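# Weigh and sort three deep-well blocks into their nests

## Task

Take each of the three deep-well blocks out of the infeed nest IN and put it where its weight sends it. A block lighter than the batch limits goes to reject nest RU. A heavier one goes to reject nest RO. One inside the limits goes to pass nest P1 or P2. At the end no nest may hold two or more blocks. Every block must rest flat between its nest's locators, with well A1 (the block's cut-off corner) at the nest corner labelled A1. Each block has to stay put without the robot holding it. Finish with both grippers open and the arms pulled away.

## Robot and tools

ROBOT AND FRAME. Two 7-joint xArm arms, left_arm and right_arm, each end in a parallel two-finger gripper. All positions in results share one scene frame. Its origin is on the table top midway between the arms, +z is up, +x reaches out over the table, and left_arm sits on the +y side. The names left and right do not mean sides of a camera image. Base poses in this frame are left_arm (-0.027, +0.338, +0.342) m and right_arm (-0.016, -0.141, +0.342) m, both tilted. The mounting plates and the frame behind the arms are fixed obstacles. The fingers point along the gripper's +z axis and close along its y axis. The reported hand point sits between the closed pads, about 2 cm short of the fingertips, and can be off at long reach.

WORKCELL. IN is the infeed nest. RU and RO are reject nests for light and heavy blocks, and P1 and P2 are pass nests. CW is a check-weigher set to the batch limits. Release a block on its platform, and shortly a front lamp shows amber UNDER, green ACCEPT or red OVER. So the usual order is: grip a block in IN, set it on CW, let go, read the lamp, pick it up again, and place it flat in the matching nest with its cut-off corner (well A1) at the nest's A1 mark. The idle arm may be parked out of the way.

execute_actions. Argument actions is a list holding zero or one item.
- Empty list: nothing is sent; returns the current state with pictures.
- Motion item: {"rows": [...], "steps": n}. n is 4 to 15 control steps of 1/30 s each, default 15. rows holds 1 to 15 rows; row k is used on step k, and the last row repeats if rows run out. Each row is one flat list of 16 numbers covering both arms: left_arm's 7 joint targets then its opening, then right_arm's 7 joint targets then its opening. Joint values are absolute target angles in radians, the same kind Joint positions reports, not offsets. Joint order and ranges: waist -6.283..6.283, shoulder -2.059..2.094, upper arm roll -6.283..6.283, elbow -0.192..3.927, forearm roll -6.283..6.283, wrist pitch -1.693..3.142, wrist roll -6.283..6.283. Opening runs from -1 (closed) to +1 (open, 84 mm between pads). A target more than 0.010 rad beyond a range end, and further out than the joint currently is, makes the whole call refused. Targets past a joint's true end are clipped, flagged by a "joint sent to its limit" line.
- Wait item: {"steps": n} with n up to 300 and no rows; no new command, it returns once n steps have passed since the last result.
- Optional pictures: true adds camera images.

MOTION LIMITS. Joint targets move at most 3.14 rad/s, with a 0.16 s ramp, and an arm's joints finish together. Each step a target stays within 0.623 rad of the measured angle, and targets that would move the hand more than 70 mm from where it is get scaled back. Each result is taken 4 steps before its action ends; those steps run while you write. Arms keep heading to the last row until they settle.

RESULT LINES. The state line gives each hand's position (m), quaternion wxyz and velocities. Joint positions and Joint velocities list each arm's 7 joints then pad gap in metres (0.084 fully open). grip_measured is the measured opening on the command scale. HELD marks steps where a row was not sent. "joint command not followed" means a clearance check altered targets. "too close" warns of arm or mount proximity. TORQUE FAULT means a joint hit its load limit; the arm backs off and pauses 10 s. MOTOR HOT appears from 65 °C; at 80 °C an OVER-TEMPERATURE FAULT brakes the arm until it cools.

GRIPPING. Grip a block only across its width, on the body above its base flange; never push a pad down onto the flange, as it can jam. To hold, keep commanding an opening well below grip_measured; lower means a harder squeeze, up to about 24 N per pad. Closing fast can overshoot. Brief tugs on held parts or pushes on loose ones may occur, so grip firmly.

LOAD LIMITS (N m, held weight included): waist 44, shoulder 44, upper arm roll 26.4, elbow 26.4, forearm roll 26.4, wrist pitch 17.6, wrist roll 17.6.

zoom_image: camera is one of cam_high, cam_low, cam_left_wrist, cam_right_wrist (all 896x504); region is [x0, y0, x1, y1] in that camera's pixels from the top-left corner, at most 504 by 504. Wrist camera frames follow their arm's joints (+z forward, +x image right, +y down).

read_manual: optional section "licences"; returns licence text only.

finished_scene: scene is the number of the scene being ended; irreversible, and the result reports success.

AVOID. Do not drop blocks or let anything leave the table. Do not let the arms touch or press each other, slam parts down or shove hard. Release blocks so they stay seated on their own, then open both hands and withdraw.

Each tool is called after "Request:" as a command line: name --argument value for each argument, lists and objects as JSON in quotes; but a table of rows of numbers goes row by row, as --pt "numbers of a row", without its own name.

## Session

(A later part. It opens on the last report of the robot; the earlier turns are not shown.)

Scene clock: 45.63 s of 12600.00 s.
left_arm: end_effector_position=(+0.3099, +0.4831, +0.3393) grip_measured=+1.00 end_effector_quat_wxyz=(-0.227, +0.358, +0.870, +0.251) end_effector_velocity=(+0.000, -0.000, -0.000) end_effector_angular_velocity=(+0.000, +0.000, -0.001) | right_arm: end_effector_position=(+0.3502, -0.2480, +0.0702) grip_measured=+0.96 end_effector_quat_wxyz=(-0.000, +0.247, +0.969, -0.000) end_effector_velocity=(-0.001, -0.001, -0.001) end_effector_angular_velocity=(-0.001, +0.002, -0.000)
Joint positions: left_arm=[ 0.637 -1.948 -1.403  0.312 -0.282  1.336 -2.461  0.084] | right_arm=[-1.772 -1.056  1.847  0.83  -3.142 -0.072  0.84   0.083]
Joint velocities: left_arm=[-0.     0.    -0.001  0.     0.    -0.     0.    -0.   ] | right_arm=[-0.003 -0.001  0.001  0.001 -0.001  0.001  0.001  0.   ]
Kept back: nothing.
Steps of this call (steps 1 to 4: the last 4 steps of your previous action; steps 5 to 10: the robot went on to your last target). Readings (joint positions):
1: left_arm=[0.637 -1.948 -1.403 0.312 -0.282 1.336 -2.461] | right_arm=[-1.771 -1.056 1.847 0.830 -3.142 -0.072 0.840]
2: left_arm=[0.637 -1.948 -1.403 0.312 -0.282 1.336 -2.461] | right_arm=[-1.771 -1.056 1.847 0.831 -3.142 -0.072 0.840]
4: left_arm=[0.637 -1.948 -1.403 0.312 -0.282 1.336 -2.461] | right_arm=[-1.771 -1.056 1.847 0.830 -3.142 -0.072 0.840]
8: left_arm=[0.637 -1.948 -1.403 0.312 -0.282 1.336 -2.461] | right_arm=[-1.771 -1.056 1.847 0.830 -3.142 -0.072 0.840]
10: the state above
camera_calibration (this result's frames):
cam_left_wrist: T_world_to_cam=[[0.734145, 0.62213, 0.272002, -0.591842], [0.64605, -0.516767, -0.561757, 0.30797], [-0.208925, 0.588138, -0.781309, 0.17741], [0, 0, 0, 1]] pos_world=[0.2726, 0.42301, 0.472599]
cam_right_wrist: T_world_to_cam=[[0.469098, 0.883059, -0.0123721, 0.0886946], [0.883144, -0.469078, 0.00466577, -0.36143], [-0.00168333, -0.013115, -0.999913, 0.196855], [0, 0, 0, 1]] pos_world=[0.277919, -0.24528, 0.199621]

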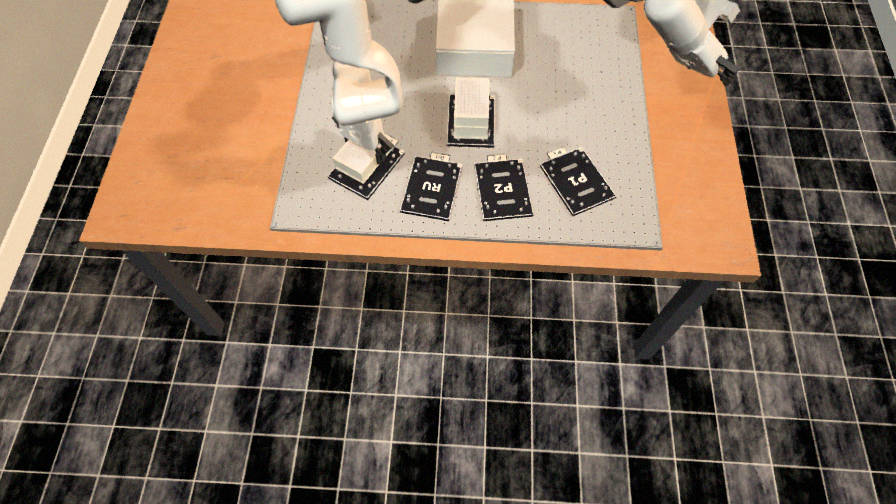

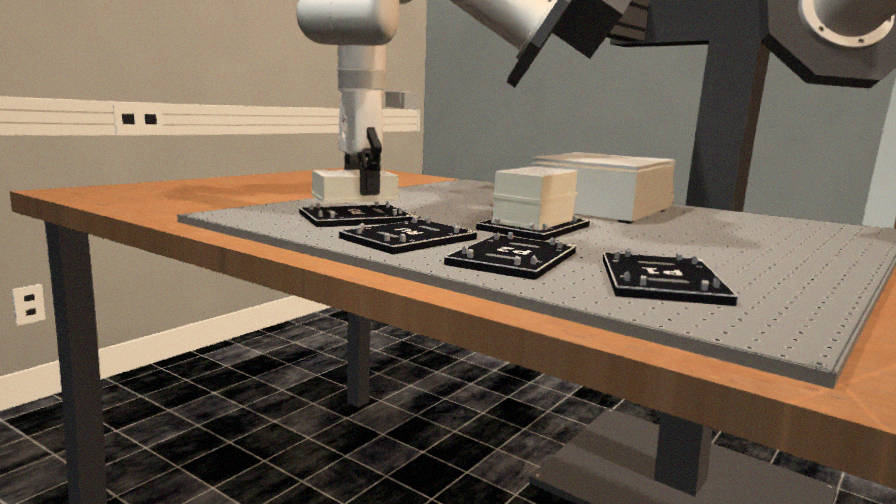

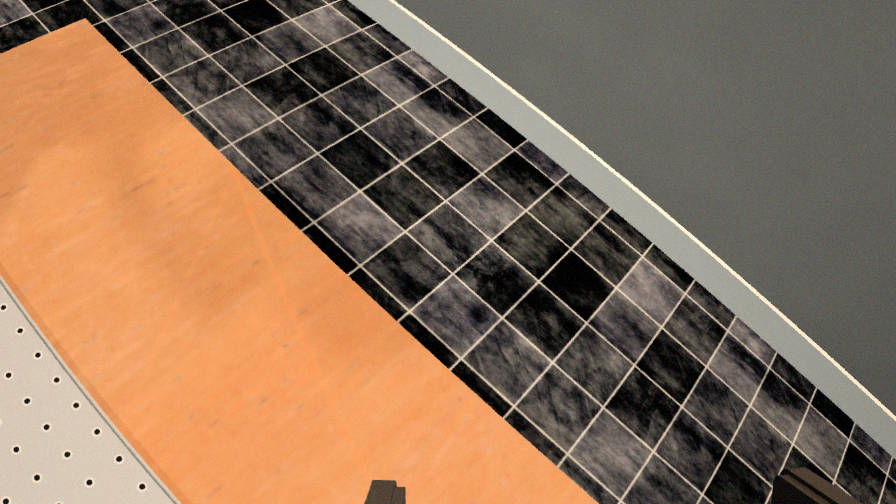

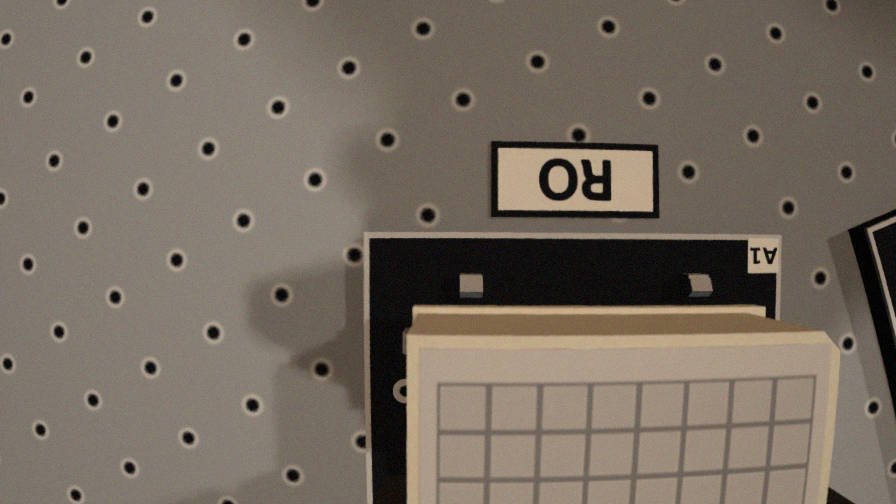

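Request:
execute_actions --actions '[{"rows":[[0.637,-1.948,-1.403,0.312,-0.282,1.336,-2.461,1,-1.771,-1.06,1.85,0.835,-3.1416,-0.076,0.845,0],[0.637,-1.948,-1.403,0.312,-0.282,1.336,-2.461,1,-1.781,-1.062,1.854,0.839,-3.1416,-0.072,0.845,0],[0.637,-1.948,-1.403,0.312,-0.282,1.336,-2.461,1,-1.79,-1.064,1.859,0.843,-3.1416,-0.068,0.845,0],[0.637,-1.948,-1.403,0.312,-0.282,1.336,-2.461,1,-1.799,-1.067,1.863,0.848,-3.1416,-0.063,0.845,0],[0.637,-1.948,-1.403,0.312,-0.282,1.336,-2.461,1,-1.808,-1.069,1.868,0.852,-3.1416,-0.059,0.845,0],[0.637,-1.948,-1.403,0.312,-0.282,1.336,-2.461,1,-1.818,-1.072,1.872,0.856,-3.1416,-0.055,0.845,0],[0.637,-1.948,-1.403,0.312,-0.282,1.336,-2.461,1,-1.827,-1.074,1.877,0.861,-3.1416,-0.05,0.845,0],[0.637,-1.948,-1.403,0.312,-0.282,1.336,-2.461,1,-1.836,-1.077,1.881,0.865,-3.1416,-0.046,0.845,0],[0.637,-1.948,-1.403,0.312,-0.282,1.336,-2.461,1,-1.846,-1.079,1.886,0.869,-3.1416,-0.042,0.845,0]]}]'

Request:
execute_actions --actions '[{"steps":10}]' --pictures true

Request:
zoom_image --camera "cam_low" --region '[290, 150, 430, 240]'

Scene clock: 46.53 s of 12600.00 s.
left_arm: end_effector_position=(+0.3099, +0.4831, +0.3393) grip_measured=+1.00 end_effector_quat_wxyz=(-0.227, +0.358, +0.870, +0.251) end_effector_velocity=(+0.000, +0.000, +0.001) end_effector_angular_velocity=(-0.001, -0.002, +0.002) | right_arm: end_effector_position=(+0.3508, -0.2462, +0.0516) grip_measured=+0.96 end_effector_quat_wxyz=(-0.001, +0.247, +0.969, +0.000) end_effector_velocity=(-0.007, +0.016, -0.037) end_effector_angular_velocity=(+0.027, +0.006, +0.024)
Joint positions: left_arm=[ 0.637 -1.948 -1.403  0.312 -0.282  1.336 -2.461  0.084] | right_arm=[-1.841 -1.078  1.884  0.866 -3.142 -0.044  0.845  0.083]
Joint velocities: left_arm=[ 0.    -0.002  0.003  0.     0.     0.001  0.    -0.   ] | right_arm=[-0.133 -0.034  0.097  0.059  0.001  0.067 -0.005 -0.   ]
Steps of this call (steps 1 to 15: the robot went on to your last target; step 16: nothing new was sent; steps 17 to 27: the first 11 steps of this action). Readings (joint positions):
17: left_arm=[0.637 -1.948 -1.403 0.312 -0.282 1.336 -2.461] | right_arm=[-1.772 -1.056 1.847 0.830 -3.142 -0.072 0.840]
18: left_arm=[0.637 -1.948 -1.403 0.312 -0.282 1.336 -2.461] | right_arm=[-1.772 -1.058 1.848 0.832 -3.142 -0.074 0.842]
20: left_arm=[0.637 -1.948 -1.403 0.312 -0.282 1.336 -2.461] | right_arm=[-1.781 -1.062 1.855 0.839 -3.142 -0.071 0.844]
24: left_arm=[0.637 -1.948 -1.403 0.312 -0.282 1.336 -2.461] | right_arm=[-1.817 -1.071 1.872 0.856 -3.142 -0.055 0.845]
27: the state above

Scene clock: 46.87 s of 12600.00 s.
left_arm: end_effector_position=(+0.3099, +0.4831, +0.3393) grip_measured=+1.00 end_effector_quat_wxyz=(-0.227, +0.358, +0.870, +0.251) end_effector_velocity=(+0.000, -0.000, +0.000) end_effector_angular_velocity=(+0.001, +0.000, -0.002) | right_arm: end_effector_position=(+0.3510, -0.2460, +0.0504) grip_measured=+0.96 end_effector_quat_wxyz=(-0.001, +0.247, +0.969, +0.000) end_effector_velocity=(+0.000, -0.000, -0.000) end_effector_angular_velocity=(-0.000, -0.001, -0.002)
Joint positions: left_arm=[ 0.637 -1.948 -1.403  0.312 -0.282  1.336 -2.461  0.084] | right_arm=[-1.846 -1.079  1.887  0.869 -3.142 -0.042  0.845  0.083]
Joint velocities: left_arm=[-0.    -0.    -0.001  0.001  0.     0.     0.    -0.   ] | right_arm=[-0.001 -0.    -0.     0.001  0.001  0.     0.001  0.   ]
Kept back: nothing.
Steps of this call (steps 1 to 4: the last 4 steps of your previous action; steps 5 to 10: the robot went on to your last target). Readings (joint positions):
1: left_arm=[0.637 -1.948 -1.403 0.312 -0.282 1.336 -2.461] | right_arm=[-1.844 -1.079 1.886 0.868 -3.142 -0.043 0.845]
2: left_arm=[0.637 -1.948 -1.403 0.312 -0.282 1.336 -2.461] | right_arm=[-1.845 -1.079 1.887 0.869 -3.142 -0.042 0.845]
4: left_arm=[0.637 -1.948 -1.403 0.312 -0.282 1.336 -2.461] | right_arm=[-1.846 -1.079 1.887 0.869 -3.142 -0.042 0.845]
8: left_arm=[0.637 -1.948 -1.403 0.312 -0.282 1.336 -2.461] | right_arm=[-1.846 -1.079 1.887 0.869 -3.142 -0.042 0.845]
10: the state above
camera_calibration (this result's frames):
cam_left_wrist: T_world_to_cam=[[0.734145, 0.62213, 0.272001, -0.591842], [0.64605, -0.516767, -0.561757, 0.30797], [-0.208925, 0.588138, -0.781309, 0.17741], [0, 0, 0, 1]] pos_world=[0.2726, 0.42301, 0.472599]
cam_right_wrist: T_world_to_cam=[[0.469041, 0.883096, -0.0119084, 0.0862716], [0.883174, -0.469027, 0.00410364, -0.361051], [-0.00196148, -0.012442, -0.999921, 0.177384], [0, 0, 0, 1]] pos_world=[0.278754, -0.243322, 0.179879]

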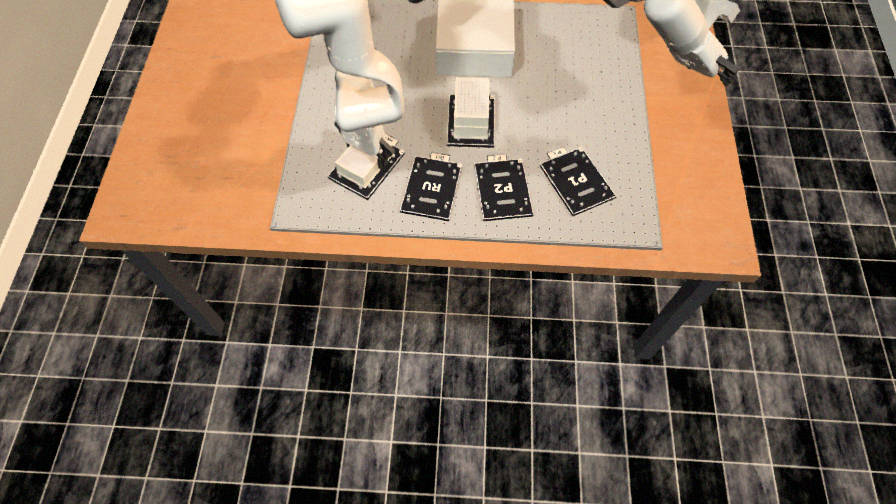

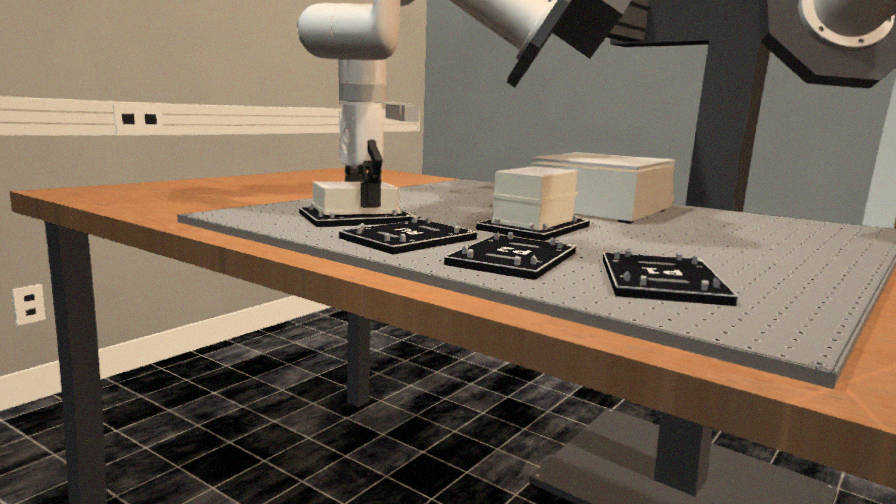

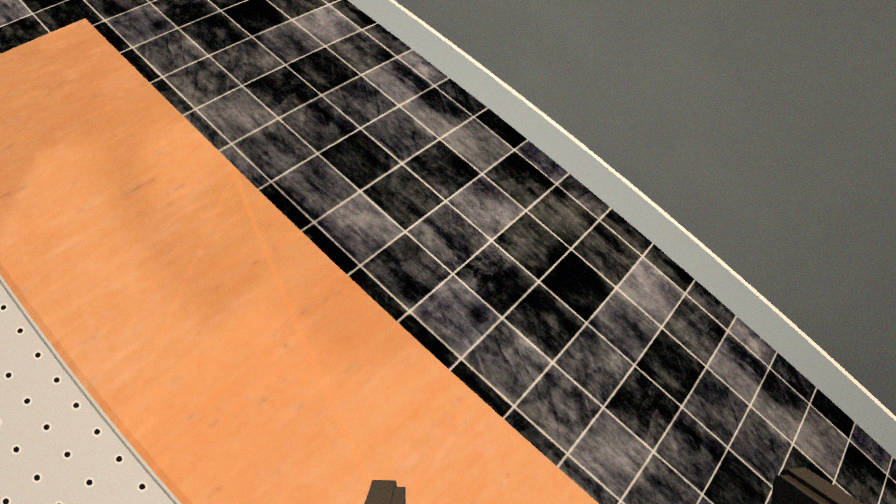

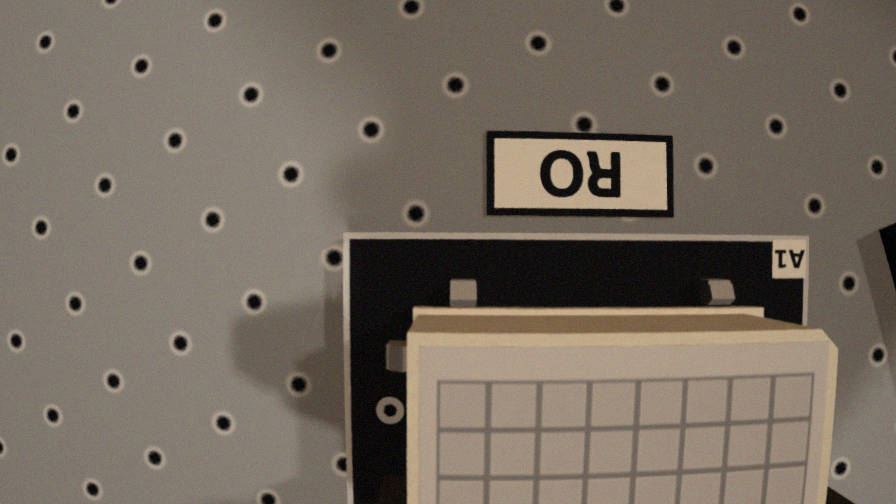

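Region (290, 150, 430, 240) of cam_low's 896x504 image, scaled by 3.600, with more detail than that image has; it fills the top 324 rows of this view, and the rest is white.

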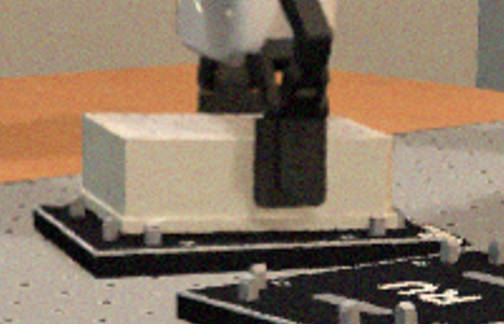

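Request:
execute_actions --actions '[{"rows":[[0.637,-1.948,-1.403,0.312,-0.282,1.336,-2.461,1,-1.846,-1.079,1.886,0.869,-3.1416,-0.042,0.845,1]],"steps":8}]'

Request:
execute_actions --actions '[{"rows":[[0.637,-1.948,-1.403,0.312,-0.282,1.336,-2.461,1,-1.808,-1.069,1.868,0.852,-3.1416,-0.059,0.845,1],[0.637,-1.948,-1.403,0.312,-0.282,1.336,-2.461,1,-1.771,-1.06,1.85,0.835,-3.1416,-0.076,0.845,1],[0.637,-1.948,-1.403,0.312,-0.282,1.336,-2.461,1,-1.771,-1.06,1.85,0.835,-3.1416,-0.076,0.845,1],[0.637,-1.948,-1.403,0.312,-0.282,1.336,-2.461,1,-1.771,-1.06,1.85,0.835,-3.1416,-0.076,0.845,1],[0.637,-1.948,-1.403,0.312,-0.282,1.336,-2.461,1,-1.5,-1.02,1.73,0.76,-3.1416,-0.23,0.845,1]],"steps":13}]'

Request:
execute_actions --actions '[{"rows":[[0.637,-1.948,-1.403,0.312,-0.282,1.336,-2.461,1,-1.337,-1.484,2.455,1.075,-3.1416,-0.45,1.256,1]]}]'

Request:
execute_actions --actions '[{"steps":8}]'

Request:
execute_actions --actions '[{"rows":[[0.637,-1.948,-1.403,0.312,-0.282,1.336,-2.461,1,-1.4,-1.56,2.455,1.106,-3.1416,-0.381,1.256,1]]}]'

Request:
execute_actions --actions '[{"steps":8}]' --pictures true

Scene clock: 47.70 s of 12600.00 s.
left_arm: end_effector_position=(+0.3099, +0.4831, +0.3393) grip_measured=+1.00 end_effector_quat_wxyz=(-0.227, +0.358, +0.870, +0.251) end_effector_velocity=(-0.000, +0.000, -0.000) end_effector_angular_velocity=(-0.001, +0.001, +0.002) | right_arm: end_effector_position=(+0.3514, -0.2469, +0.0502) grip_measured=+0.99 end_effector_quat_wxyz=(-0.000, +0.248, +0.969, -0.000) end_effector_velocity=(+0.018, -0.022, -0.003) end_effector_angular_velocity=(-0.027, -0.035, -0.040)
Joint positions: left_arm=[ 0.637 -1.948 -1.403  0.312 -0.282  1.336 -2.461  0.084] | right_arm=[-1.846 -1.079  1.885  0.869 -3.142 -0.042  0.845  0.084]
Joint velocities: left_arm=[ 0.     0.     0.001 -0.001  0.     0.001  0.    -0.   ] | right_arm=[-0.008  0.003 -0.05   0.015 -0.004  0.015  0.003  0.017]
Steps of this call (steps 1 to 15: the robot went on to your last target; steps 16 to 21: nothing new was sent; steps 22 to 25: the first 4 steps of this action). Readings (joint positions):
22: left_arm=[0.637 -1.948 -1.403 0.312 -0.282 1.336 -2.461] | right_arm=[-1.846 -1.079 1.886 0.869 -3.142 -0.042 0.845]
23: left_arm=[0.637 -1.948 -1.403 0.312 -0.282 1.336 -2.461] | right_arm=[-1.846 -1.079 1.886 0.869 -3.142 -0.042 0.845]
25: the state above

Scene clock: 48.13 s of 12600.00 s.
left_arm: end_effector_position=(+0.3099, +0.4831, +0.3393) grip_measured=+1.00 end_effector_quat_wxyz=(-0.227, +0.358, +0.870, +0.251) end_effector_velocity=(-0.001, +0.000, -0.000) end_effector_angular_velocity=(+0.002, +0.003, +0.000) | right_arm: end_effector_position=(+0.3535, -0.2447, +0.1095) grip_measured=+1.00 end_effector_quat_wxyz=(+0.000, +0.242, +0.970, -0.003) end_effector_velocity=(+0.071, +0.092, +0.483) end_effector_angular_velocity=(+0.104, -0.163, +0.170)
Joint positions: left_arm=[ 0.637 -1.948 -1.403  0.312 -0.282  1.336 -2.461  0.084] | right_arm=[-1.625 -1.038  1.782  0.79  -3.142 -0.161  0.845  0.084]
Joint velocities: left_arm=[ 0.     0.001 -0.002 -0.001  0.     0.002  0.     0.   ] | right_arm=[ 1.835  0.273 -0.774 -0.435 -0.004 -0.978 -0.001  0.   ]
Steps of this call (steps 1 to 4: the last 4 steps of your previous action; steps 5 to 13: the first 9 steps of this action). Readings (joint positions):
5: left_arm=[0.637 -1.948 -1.403 0.312 -0.282 1.336 -2.461] | right_arm=[-1.846 -1.079 1.883 0.869 -3.142 -0.042 0.845]
6: left_arm=[0.637 -1.948 -1.403 0.312 -0.282 1.336 -2.461] | right_arm=[-1.837 -1.077 1.880 0.865 -3.142 -0.046 0.845]
8: left_arm=[0.637 -1.948 -1.403 0.312 -0.282 1.336 -2.461] | right_arm=[-1.796 -1.066 1.860 0.845 -3.142 -0.065 0.845]
12: left_arm=[0.637 -1.948 -1.403 0.312 -0.282 1.336 -2.461] | right_arm=[-1.685 -1.047 1.808 0.807 -3.142 -0.128 0.845]
13: the state above

Scene clock: 48.63 s of 12600.00 s.
left_arm: end_effector_position=(+0.3099, +0.4831, +0.3393) grip_measured=+1.00 end_effector_quat_wxyz=(-0.227, +0.358, +0.870, +0.251) end_effector_velocity=(-0.001, +0.001, -0.000) end_effector_angular_velocity=(+0.001, +0.003, +0.001) | right_arm: end_effector_position=(+0.3227, -0.0870, +0.1644) grip_measured=+1.00 end_effector_quat_wxyz=(+0.021, +0.104, +0.994, +0.014) end_effector_velocity=(-0.314, +0.452, +0.031) end_effector_angular_velocity=(+0.004, +0.047, +0.898)
Joint positions: left_arm=[ 0.637 -1.948 -1.403  0.312 -0.282  1.336 -2.461  0.084] | right_arm=[-1.413 -1.273  2.113  0.934 -3.142 -0.348  1.069  0.084]
Joint velocities: left_arm=[-0.     0.001 -0.002 -0.002 -0.     0.001 -0.    -0.   ] | right_arm=[ 0.287 -0.781  1.278  0.527  0.004 -0.37   0.684  0.   ]
Steps of this call (steps 1 to 4: the last 4 steps of your previous action; steps 5 to 15: the first 11 steps of this action). Readings (joint positions):
5: left_arm=[0.637 -1.948 -1.403 0.312 -0.282 1.336 -2.461] | right_arm=[-1.498 -1.020 1.733 0.763 -3.141 -0.229 0.846]
6: left_arm=[0.637 -1.948 -1.403 0.312 -0.282 1.336 -2.461] | right_arm=[-1.498 -1.027 1.738 0.765 -3.142 -0.233 0.854]
8: left_arm=[0.637 -1.948 -1.403 0.312 -0.282 1.336 -2.461] | right_arm=[-1.486 -1.076 1.799 0.798 -3.143 -0.258 0.899]
12: left_arm=[0.637 -1.948 -1.403 0.312 -0.282 1.336 -2.461] | right_arm=[-1.441 -1.194 1.985 0.882 -3.142 -0.311 1.000]
15: the state above

Scene clock: 48.90 s of 12600.00 s.
left_arm: end_effector_position=(+0.3099, +0.4831, +0.3393) grip_measured=+1.00 end_effector_quat_wxyz=(-0.227, +0.358, +0.870, +0.251) end_effector_velocity=(+0.000, +0.000, +0.000) end_effector_angular_velocity=(+0.002, -0.002, +0.001) | right_arm: end_effector_position=(+0.2136, +0.0001, +0.1623) grip_measured=+1.00 end_effector_quat_wxyz=(+0.001, -0.003, +1.000, +0.002) end_effector_velocity=(-0.337, +0.138, -0.027) end_effector_angular_velocity=(-0.098, +0.167, +0.539)
Joint positions: left_arm=[ 0.637 -1.948 -1.403  0.312 -0.282  1.336 -2.461  0.084] | right_arm=[-1.342 -1.468  2.432  1.063 -3.141 -0.441  1.24   0.084]
Joint velocities: left_arm=[-0.    -0.003 -0.    -0.    -0.     0.     0.     0.   ] | right_arm=[ 0.178 -0.452  0.791  0.273  0.016 -0.191  0.355 -0.   ]
Kept back: nothing.
Steps of this call (steps 1 to 4: the last 4 steps of your previous action; steps 5 to 8: the robot went on to your last target). Readings (joint positions):
1: left_arm=[0.637 -1.948 -1.403 0.312 -0.282 1.336 -2.461] | right_arm=[-1.404 -1.299 2.155 0.952 -3.142 -0.360 1.091]
2: left_arm=[0.637 -1.948 -1.403 0.312 -0.282 1.336 -2.461] | right_arm=[-1.394 -1.325 2.197 0.969 -3.141 -0.373 1.114]
4: left_arm=[0.637 -1.948 -1.403 0.312 -0.282 1.336 -2.461] | right_arm=[-1.376 -1.376 2.280 1.003 -3.141 -0.397 1.160]
8: the state above

Scene clock: 49.27 s of 12600.00 s.
left_arm: end_effector_position=(+0.3099, +0.4831, +0.3393) grip_measured=+1.00 end_effector_quat_wxyz=(-0.227, +0.358, +0.870, +0.251) end_effector_velocity=(+0.000, -0.000, +0.000) end_effector_angular_velocity=(-0.000, -0.001, -0.001) | right_arm: end_effector_position=(+0.2068, +0.0045, +0.1256) grip_measured=+1.00 end_effector_quat_wxyz=(+0.000, -0.006, +1.000, +0.001) end_effector_velocity=(-0.004, +0.015, +0.007) end_effector_angular_velocity=(+0.030, -0.003, +0.016)
Joint positions: left_arm=[ 0.637 -1.948 -1.403  0.312 -0.282  1.336 -2.461  0.084] | right_arm=[-1.4   -1.558  2.453  1.106 -3.142 -0.381  1.256  0.084]
Joint velocities: left_arm=[-0.    -0.    -0.     0.     0.    -0.001 -0.    -0.   ] | right_arm=[ 0.016  0.007  0.017  0.014  0.002  0.     0.001 -0.   ]
Steps of this call (steps 1 to 11: the first 11 steps of this action). Readings (joint positions):
1: left_arm=[0.637 -1.948 -1.403 0.312 -0.282 1.336 -2.461] | right_arm=[-1.338 -1.480 2.452 1.070 -3.140 -0.445 1.248]
2: left_arm=[0.637 -1.948 -1.403 0.312 -0.282 1.336 -2.461] | right_arm=[-1.343 -1.493 2.458 1.078 -3.140 -0.438 1.252]
4: left_arm=[0.637 -1.948 -1.403 0.312 -0.282 1.336 -2.461] | right_arm=[-1.381 -1.537 2.453 1.099 -3.142 -0.399 1.255]
8: left_arm=[0.637 -1.948 -1.403 0.312 -0.282 1.336 -2.461] | right_arm=[-1.404 -1.561 2.450 1.102 -3.142 -0.382 1.256]
11: the state above

Scene clock: 49.53 s of 12600.00 s.
left_arm: end_effector_position=(+0.3099, +0.4831, +0.3393) grip_measured=+1.00 end_effector_quat_wxyz=(-0.227, +0.358, +0.870, +0.251) end_effector_velocity=(+0.001, -0.000, +0.000) end_effector_angular_velocity=(+0.000, -0.002, -0.001) | right_arm: end_effector_position=(+0.2058, +0.0044, +0.1253) grip_measured=+1.00 end_effector_quat_wxyz=(-0.000, -0.007, +1.000, +0.000) end_effector_velocity=(-0.001, +0.000, -0.001) end_effector_angular_velocity=(-0.001, +0.000, +0.002)
Joint positions: left_arm=[ 0.637 -1.948 -1.403  0.312 -0.282  1.336 -2.461  0.084] | right_arm=[-1.4   -1.56   2.455  1.106 -3.142 -0.381  1.256  0.084]
Joint velocities: left_arm=[ 0.    -0.001 -0.     0.001 -0.    -0.001 -0.    -0.   ] | right_arm=[-0.    -0.003  0.002  0.001  0.     0.    -0.     0.   ]
Kept back: nothing.
Steps of this call (steps 1 to 4: the last 4 steps of your previous action; steps 5 to 8: the robot went on to your last target). Readings (joint positions):
1: left_arm=[0.637 -1.948 -1.403 0.312 -0.282 1.336 -2.461] | right_arm=[-1.400 -1.558 2.453 1.106 -3.142 -0.381 1.256]
2: left_arm=[0.637 -1.948 -1.403 0.312 -0.282 1.336 -2.461] | right_arm=[-1.400 -1.558 2.454 1.106 -3.142 -0.381 1.256]
4: left_arm=[0.637 -1.948 -1.403 0.312 -0.282 1.336 -2.461] | right_arm=[-1.400 -1.559 2.454 1.106 -3.142 -0.381 1.256]
8: the state above
camera_calibration (this result's frames):
cam_left_wrist: T_world_to_cam=[[0.734145, 0.62213, 0.272001, -0.591842], [0.64605, -0.516767, -0.561757, 0.30797], [-0.208925, 0.588138, -0.781309, 0.17741], [0, 0, 0, 1]] pos_world=[0.2726, 0.42301, 0.472599]
cam_right_wrist: T_world_to_cam=[[-0.0253003, 0.999615, -0.0114065, 0.0353241], [0.999667, 0.0253571, 0.0048585, -0.141955], [0.00514587, -0.0112798, -0.999923, 0.253617], [0, 0, 0, 1]] pos_world=[0.141497, -0.0288502, 0.25469]

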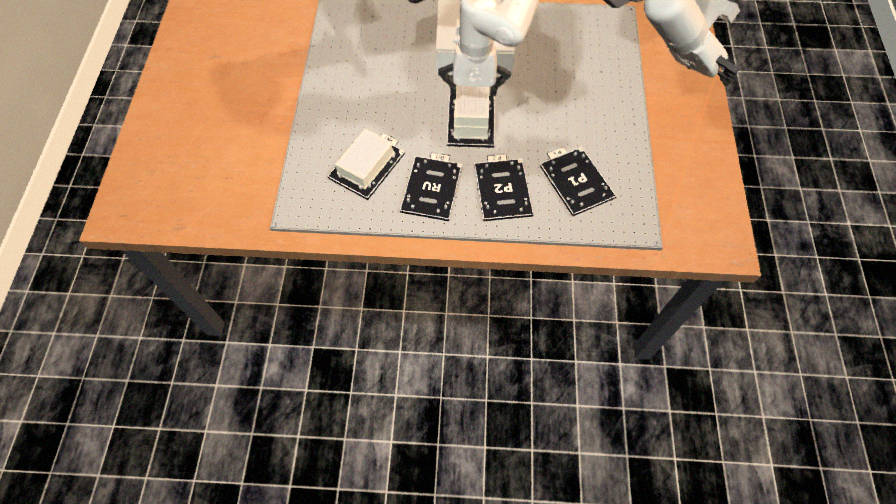

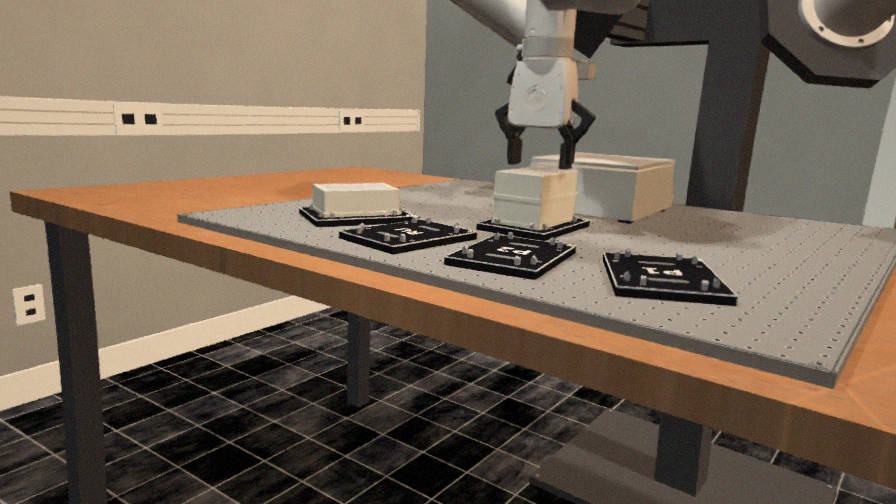

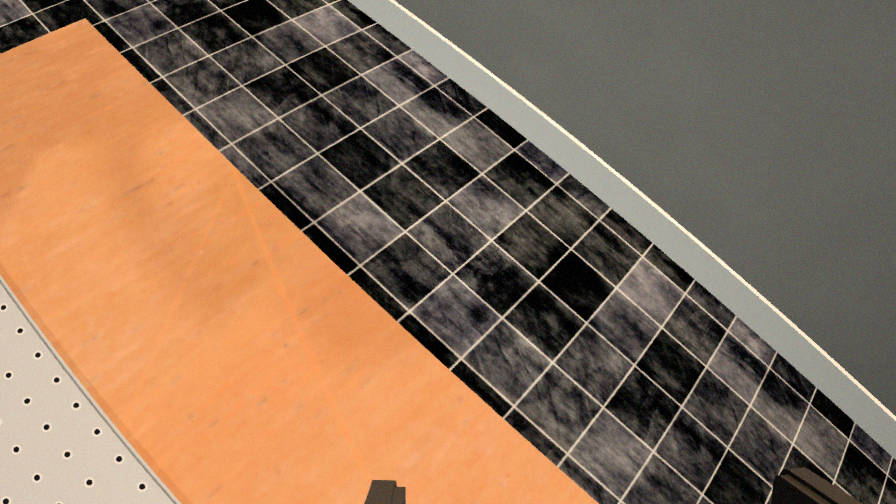

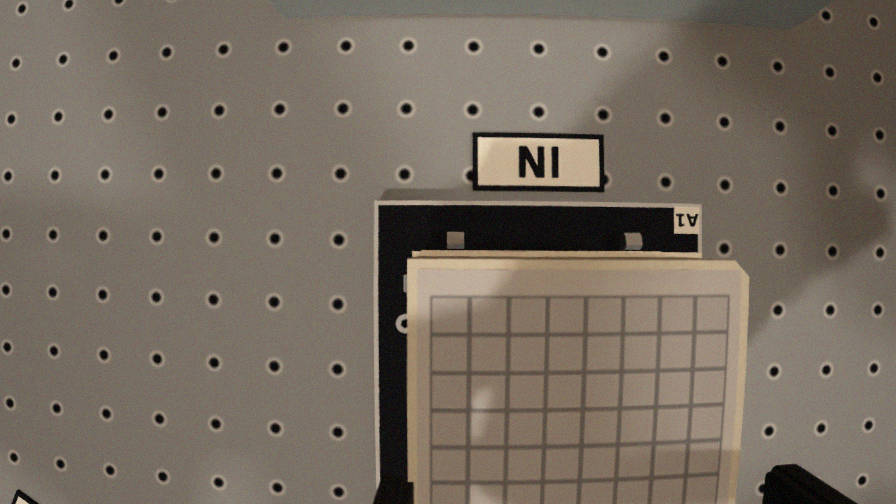

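Request:
execute_actions --actions '[{"rows":[[0.637,-1.948,-1.403,0.312,-0.282,1.336,-2.461,1,-1.398,-1.557,2.455,1.098,-3.1416,-0.376,1.256,1],[0.637,-1.948,-1.403,0.312,-0.282,1.336,-2.461,1,-1.398,-1.557,2.455,1.098,-3.1416,-0.376,1.256,1],[0.637,-1.948,-1.403,0.312,-0.282,1.336,-2.461,1,-1.406,-1.567,2.455,1.102,-3.1416,-0.368,1.256,1],[0.637,-1.948,-1.403,0.312,-0.282,1.336,-2.461,1,-1.414,-1.577,2.455,1.107,-3.1416,-0.36,1.256,1],[0.637,-1.948,-1.403,0.312,-0.282,1.336,-2.461,1,-1.422,-1.587,2.454,1.112,-3.1416,-0.353,1.256,1],[0.637,-1.948,-1.403,0.312,-0.282,1.336,-2.461,1,-1.43,-1.597,2.454,1.117,-3.1416,-0.345,1.256,1],[0.637,-1.948,-1.403,0.312,-0.282,1.336,-2.461,1,-1.438,-1.607,2.454,1.123,-3.1416,-0.338,1.256,1],[0.637,-1.948,-1.403,0.312,-0.282,1.336,-2.461,1,-1.446,-1.617,2.454,1.128,-3.1416,-0.331,1.256,1],[0.637,-1.948,-1.403,0.312,-0.282,1.336,-2.461,1,-1.454,-1.626,2.453,1.134,-3.1416,-0.324,1.256,1],[0.637,-1.948,-1.403,0.312,-0.282,1.336,-2.461,1,-1.462,-1.636,2.453,1.14,-3.1416,-0.317,1.256,1]]}]'

Request:
execute_actions --actions '[{"steps":8}]' --pictures true

Scene clock: 50.47 s of 12600.00 s.
left_arm: end_effector_position=(+0.3099, +0.4831, +0.3393) grip_measured=+1.00 end_effector_quat_wxyz=(-0.227, +0.358, +0.870, +0.251) end_effector_velocity=(-0.000, +0.000, -0.000) end_effector_angular_velocity=(+0.001, -0.000, -0.000) | right_arm: end_effector_position=(+0.2050, +0.0019, +0.0941) grip_measured=+1.00 end_effector_quat_wxyz=(-0.000, -0.007, +1.000, -0.000) end_effector_velocity=(-0.003, -0.003, -0.116) end_effector_angular_velocity=(-0.007, +0.005, +0.002)
Joint positions: left_arm=[ 0.637 -1.948 -1.403  0.312 -0.282  1.336 -2.461  0.084] | right_arm=[-1.453 -1.625  2.454  1.133 -3.142 -0.325  1.256  0.084]
Joint velocities: left_arm=[ 0.    -0.001 -0.001 -0.    -0.    -0.    -0.    -0.   ] | right_arm=[-0.212 -0.256 -0.008  0.146  0.     0.178 -0.     0.001]
Steps of this call (steps 1 to 15: the robot went on to your last target; steps 16 to 17: nothing new was sent; steps 18 to 28: the first 11 steps of this action). Readings (joint positions):
18: left_arm=[0.637 -1.948 -1.403 0.312 -0.282 1.336 -2.461] | right_arm=[-1.400 -1.560 2.455 1.106 -3.142 -0.381 1.256]
19: left_arm=[0.637 -1.948 -1.403 0.312 -0.282 1.336 -2.461] | right_arm=[-1.399 -1.559 2.455 1.103 -3.142 -0.379 1.256]
21: left_arm=[0.637 -1.948 -1.403 0.312 -0.282 1.336 -2.461] | right_arm=[-1.401 -1.561 2.455 1.101 -3.142 -0.373 1.256]
25: left_arm=[0.637 -1.948 -1.403 0.312 -0.282 1.336 -2.461] | right_arm=[-1.429 -1.595 2.454 1.117 -3.142 -0.347 1.256]
28: the state above

Scene clock: 50.73 s of 12600.00 s.
left_arm: end_effector_position=(+0.3099, +0.4831, +0.3393) grip_measured=+1.00 end_effector_quat_wxyz=(-0.227, +0.358, +0.870, +0.251) end_effector_velocity=(-0.000, +0.000, -0.000) end_effector_angular_velocity=(+0.002, -0.000, +0.000) | right_arm: end_effector_position=(+0.2053, +0.0024, +0.0894) grip_measured=+1.00 end_effector_quat_wxyz=(-0.000, -0.007, +1.000, +0.000) end_effector_velocity=(+0.000, -0.000, -0.000) end_effector_angular_velocity=(+0.000, -0.001, +0.001)
Joint positions: left_arm=[ 0.637 -1.948 -1.403  0.312 -0.282  1.336 -2.461  0.084] | right_arm=[-1.462 -1.636  2.453  1.14  -3.142 -0.317  1.256  0.084]
Joint velocities: left_arm=[ 0.    -0.001 -0.001 -0.001 -0.     0.    -0.    -0.   ] | right_arm=[ 0.001 -0.     0.    -0.001 -0.001  0.001  0.    -0.   ]
Kept back: nothing.
Steps of this call (steps 1 to 4: the last 4 steps of your previous action; steps 5 to 8: the robot went on to your last target). Readings (joint positions):
1: left_arm=[0.637 -1.948 -1.403 0.312 -0.282 1.336 -2.461] | right_arm=[-1.459 -1.632 2.453 1.136 -3.142 -0.321 1.256]
2: left_arm=[0.637 -1.948 -1.403 0.312 -0.282 1.336 -2.461] | right_arm=[-1.462 -1.635 2.453 1.138 -3.142 -0.318 1.256]
4: left_arm=[0.637 -1.948 -1.403 0.312 -0.282 1.336 -2.461] | right_arm=[-1.462 -1.636 2.453 1.139 -3.142 -0.317 1.256]
8: the state above
camera_calibration (this result's frames):
cam_left_wrist: T_world_to_cam=[[0.734145, 0.62213, 0.272002, -0.591842], [0.64605, -0.516767, -0.561757, 0.30797], [-0.208925, 0.588138, -0.781309, 0.17741], [0, 0, 0, 1]] pos_world=[0.2726, 0.42301, 0.472599]
cam_right_wrist: T_world_to_cam=[[-0.025504, 0.999605, -0.011794, 0.0369294], [0.999659, 0.025568, 0.00530966, -0.141276], [0.00560912, -0.0116546, -0.999916, 0.217661], [0, 0, 0, 1]] pos_world=[0.140948, -0.0307659, 0.218829]

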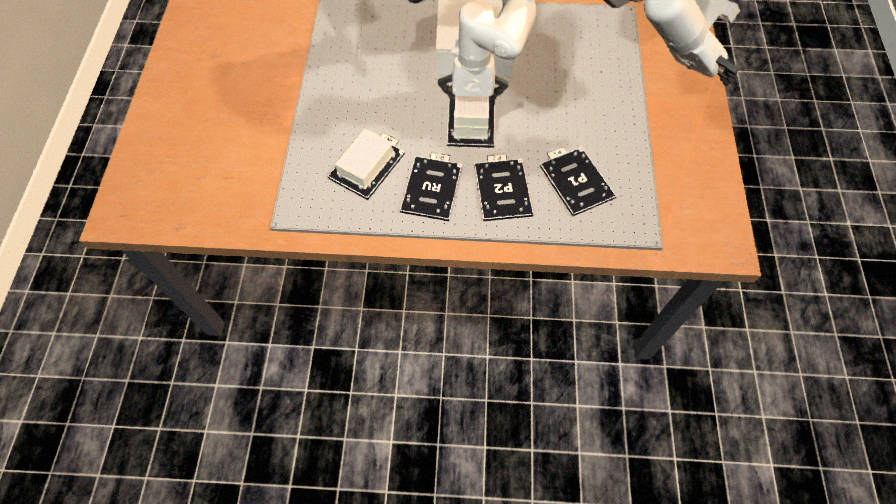

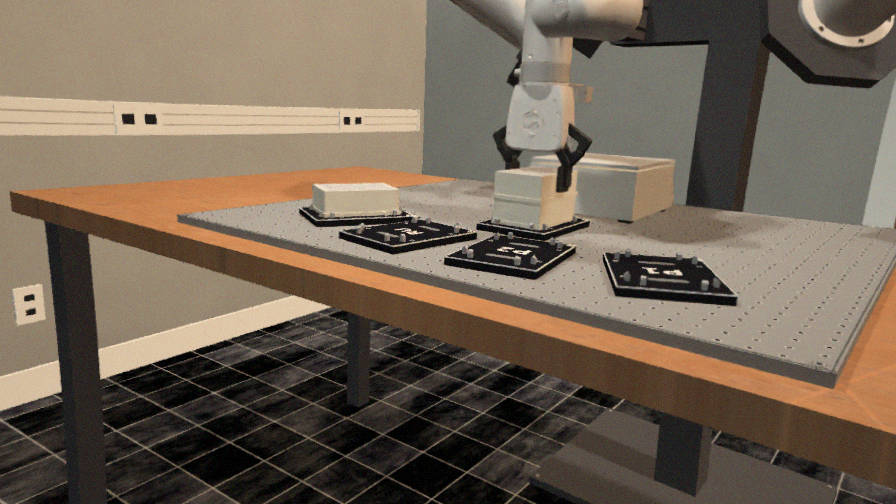

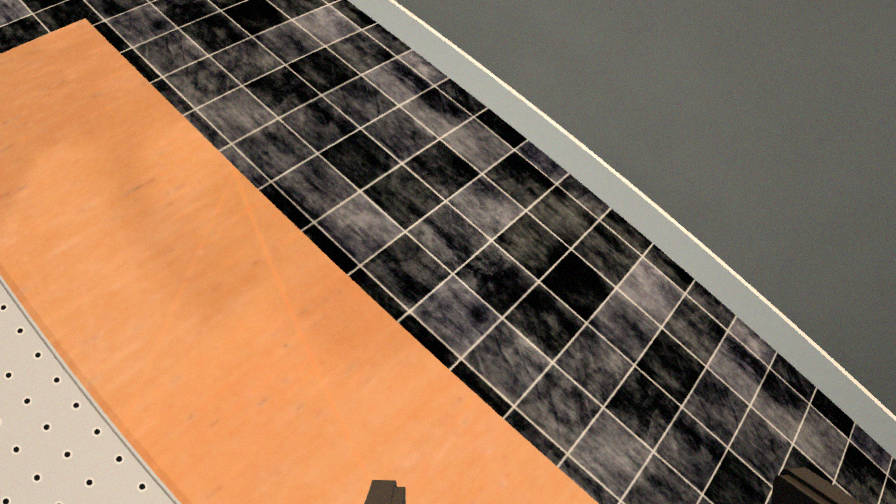

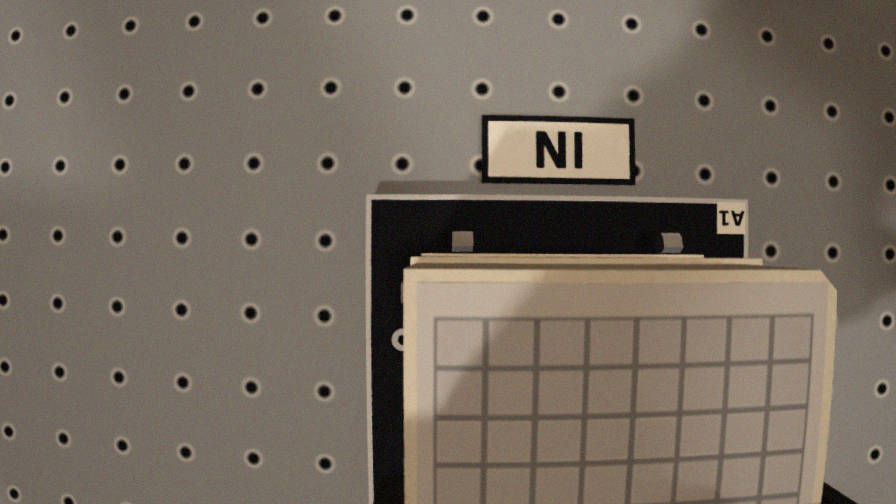

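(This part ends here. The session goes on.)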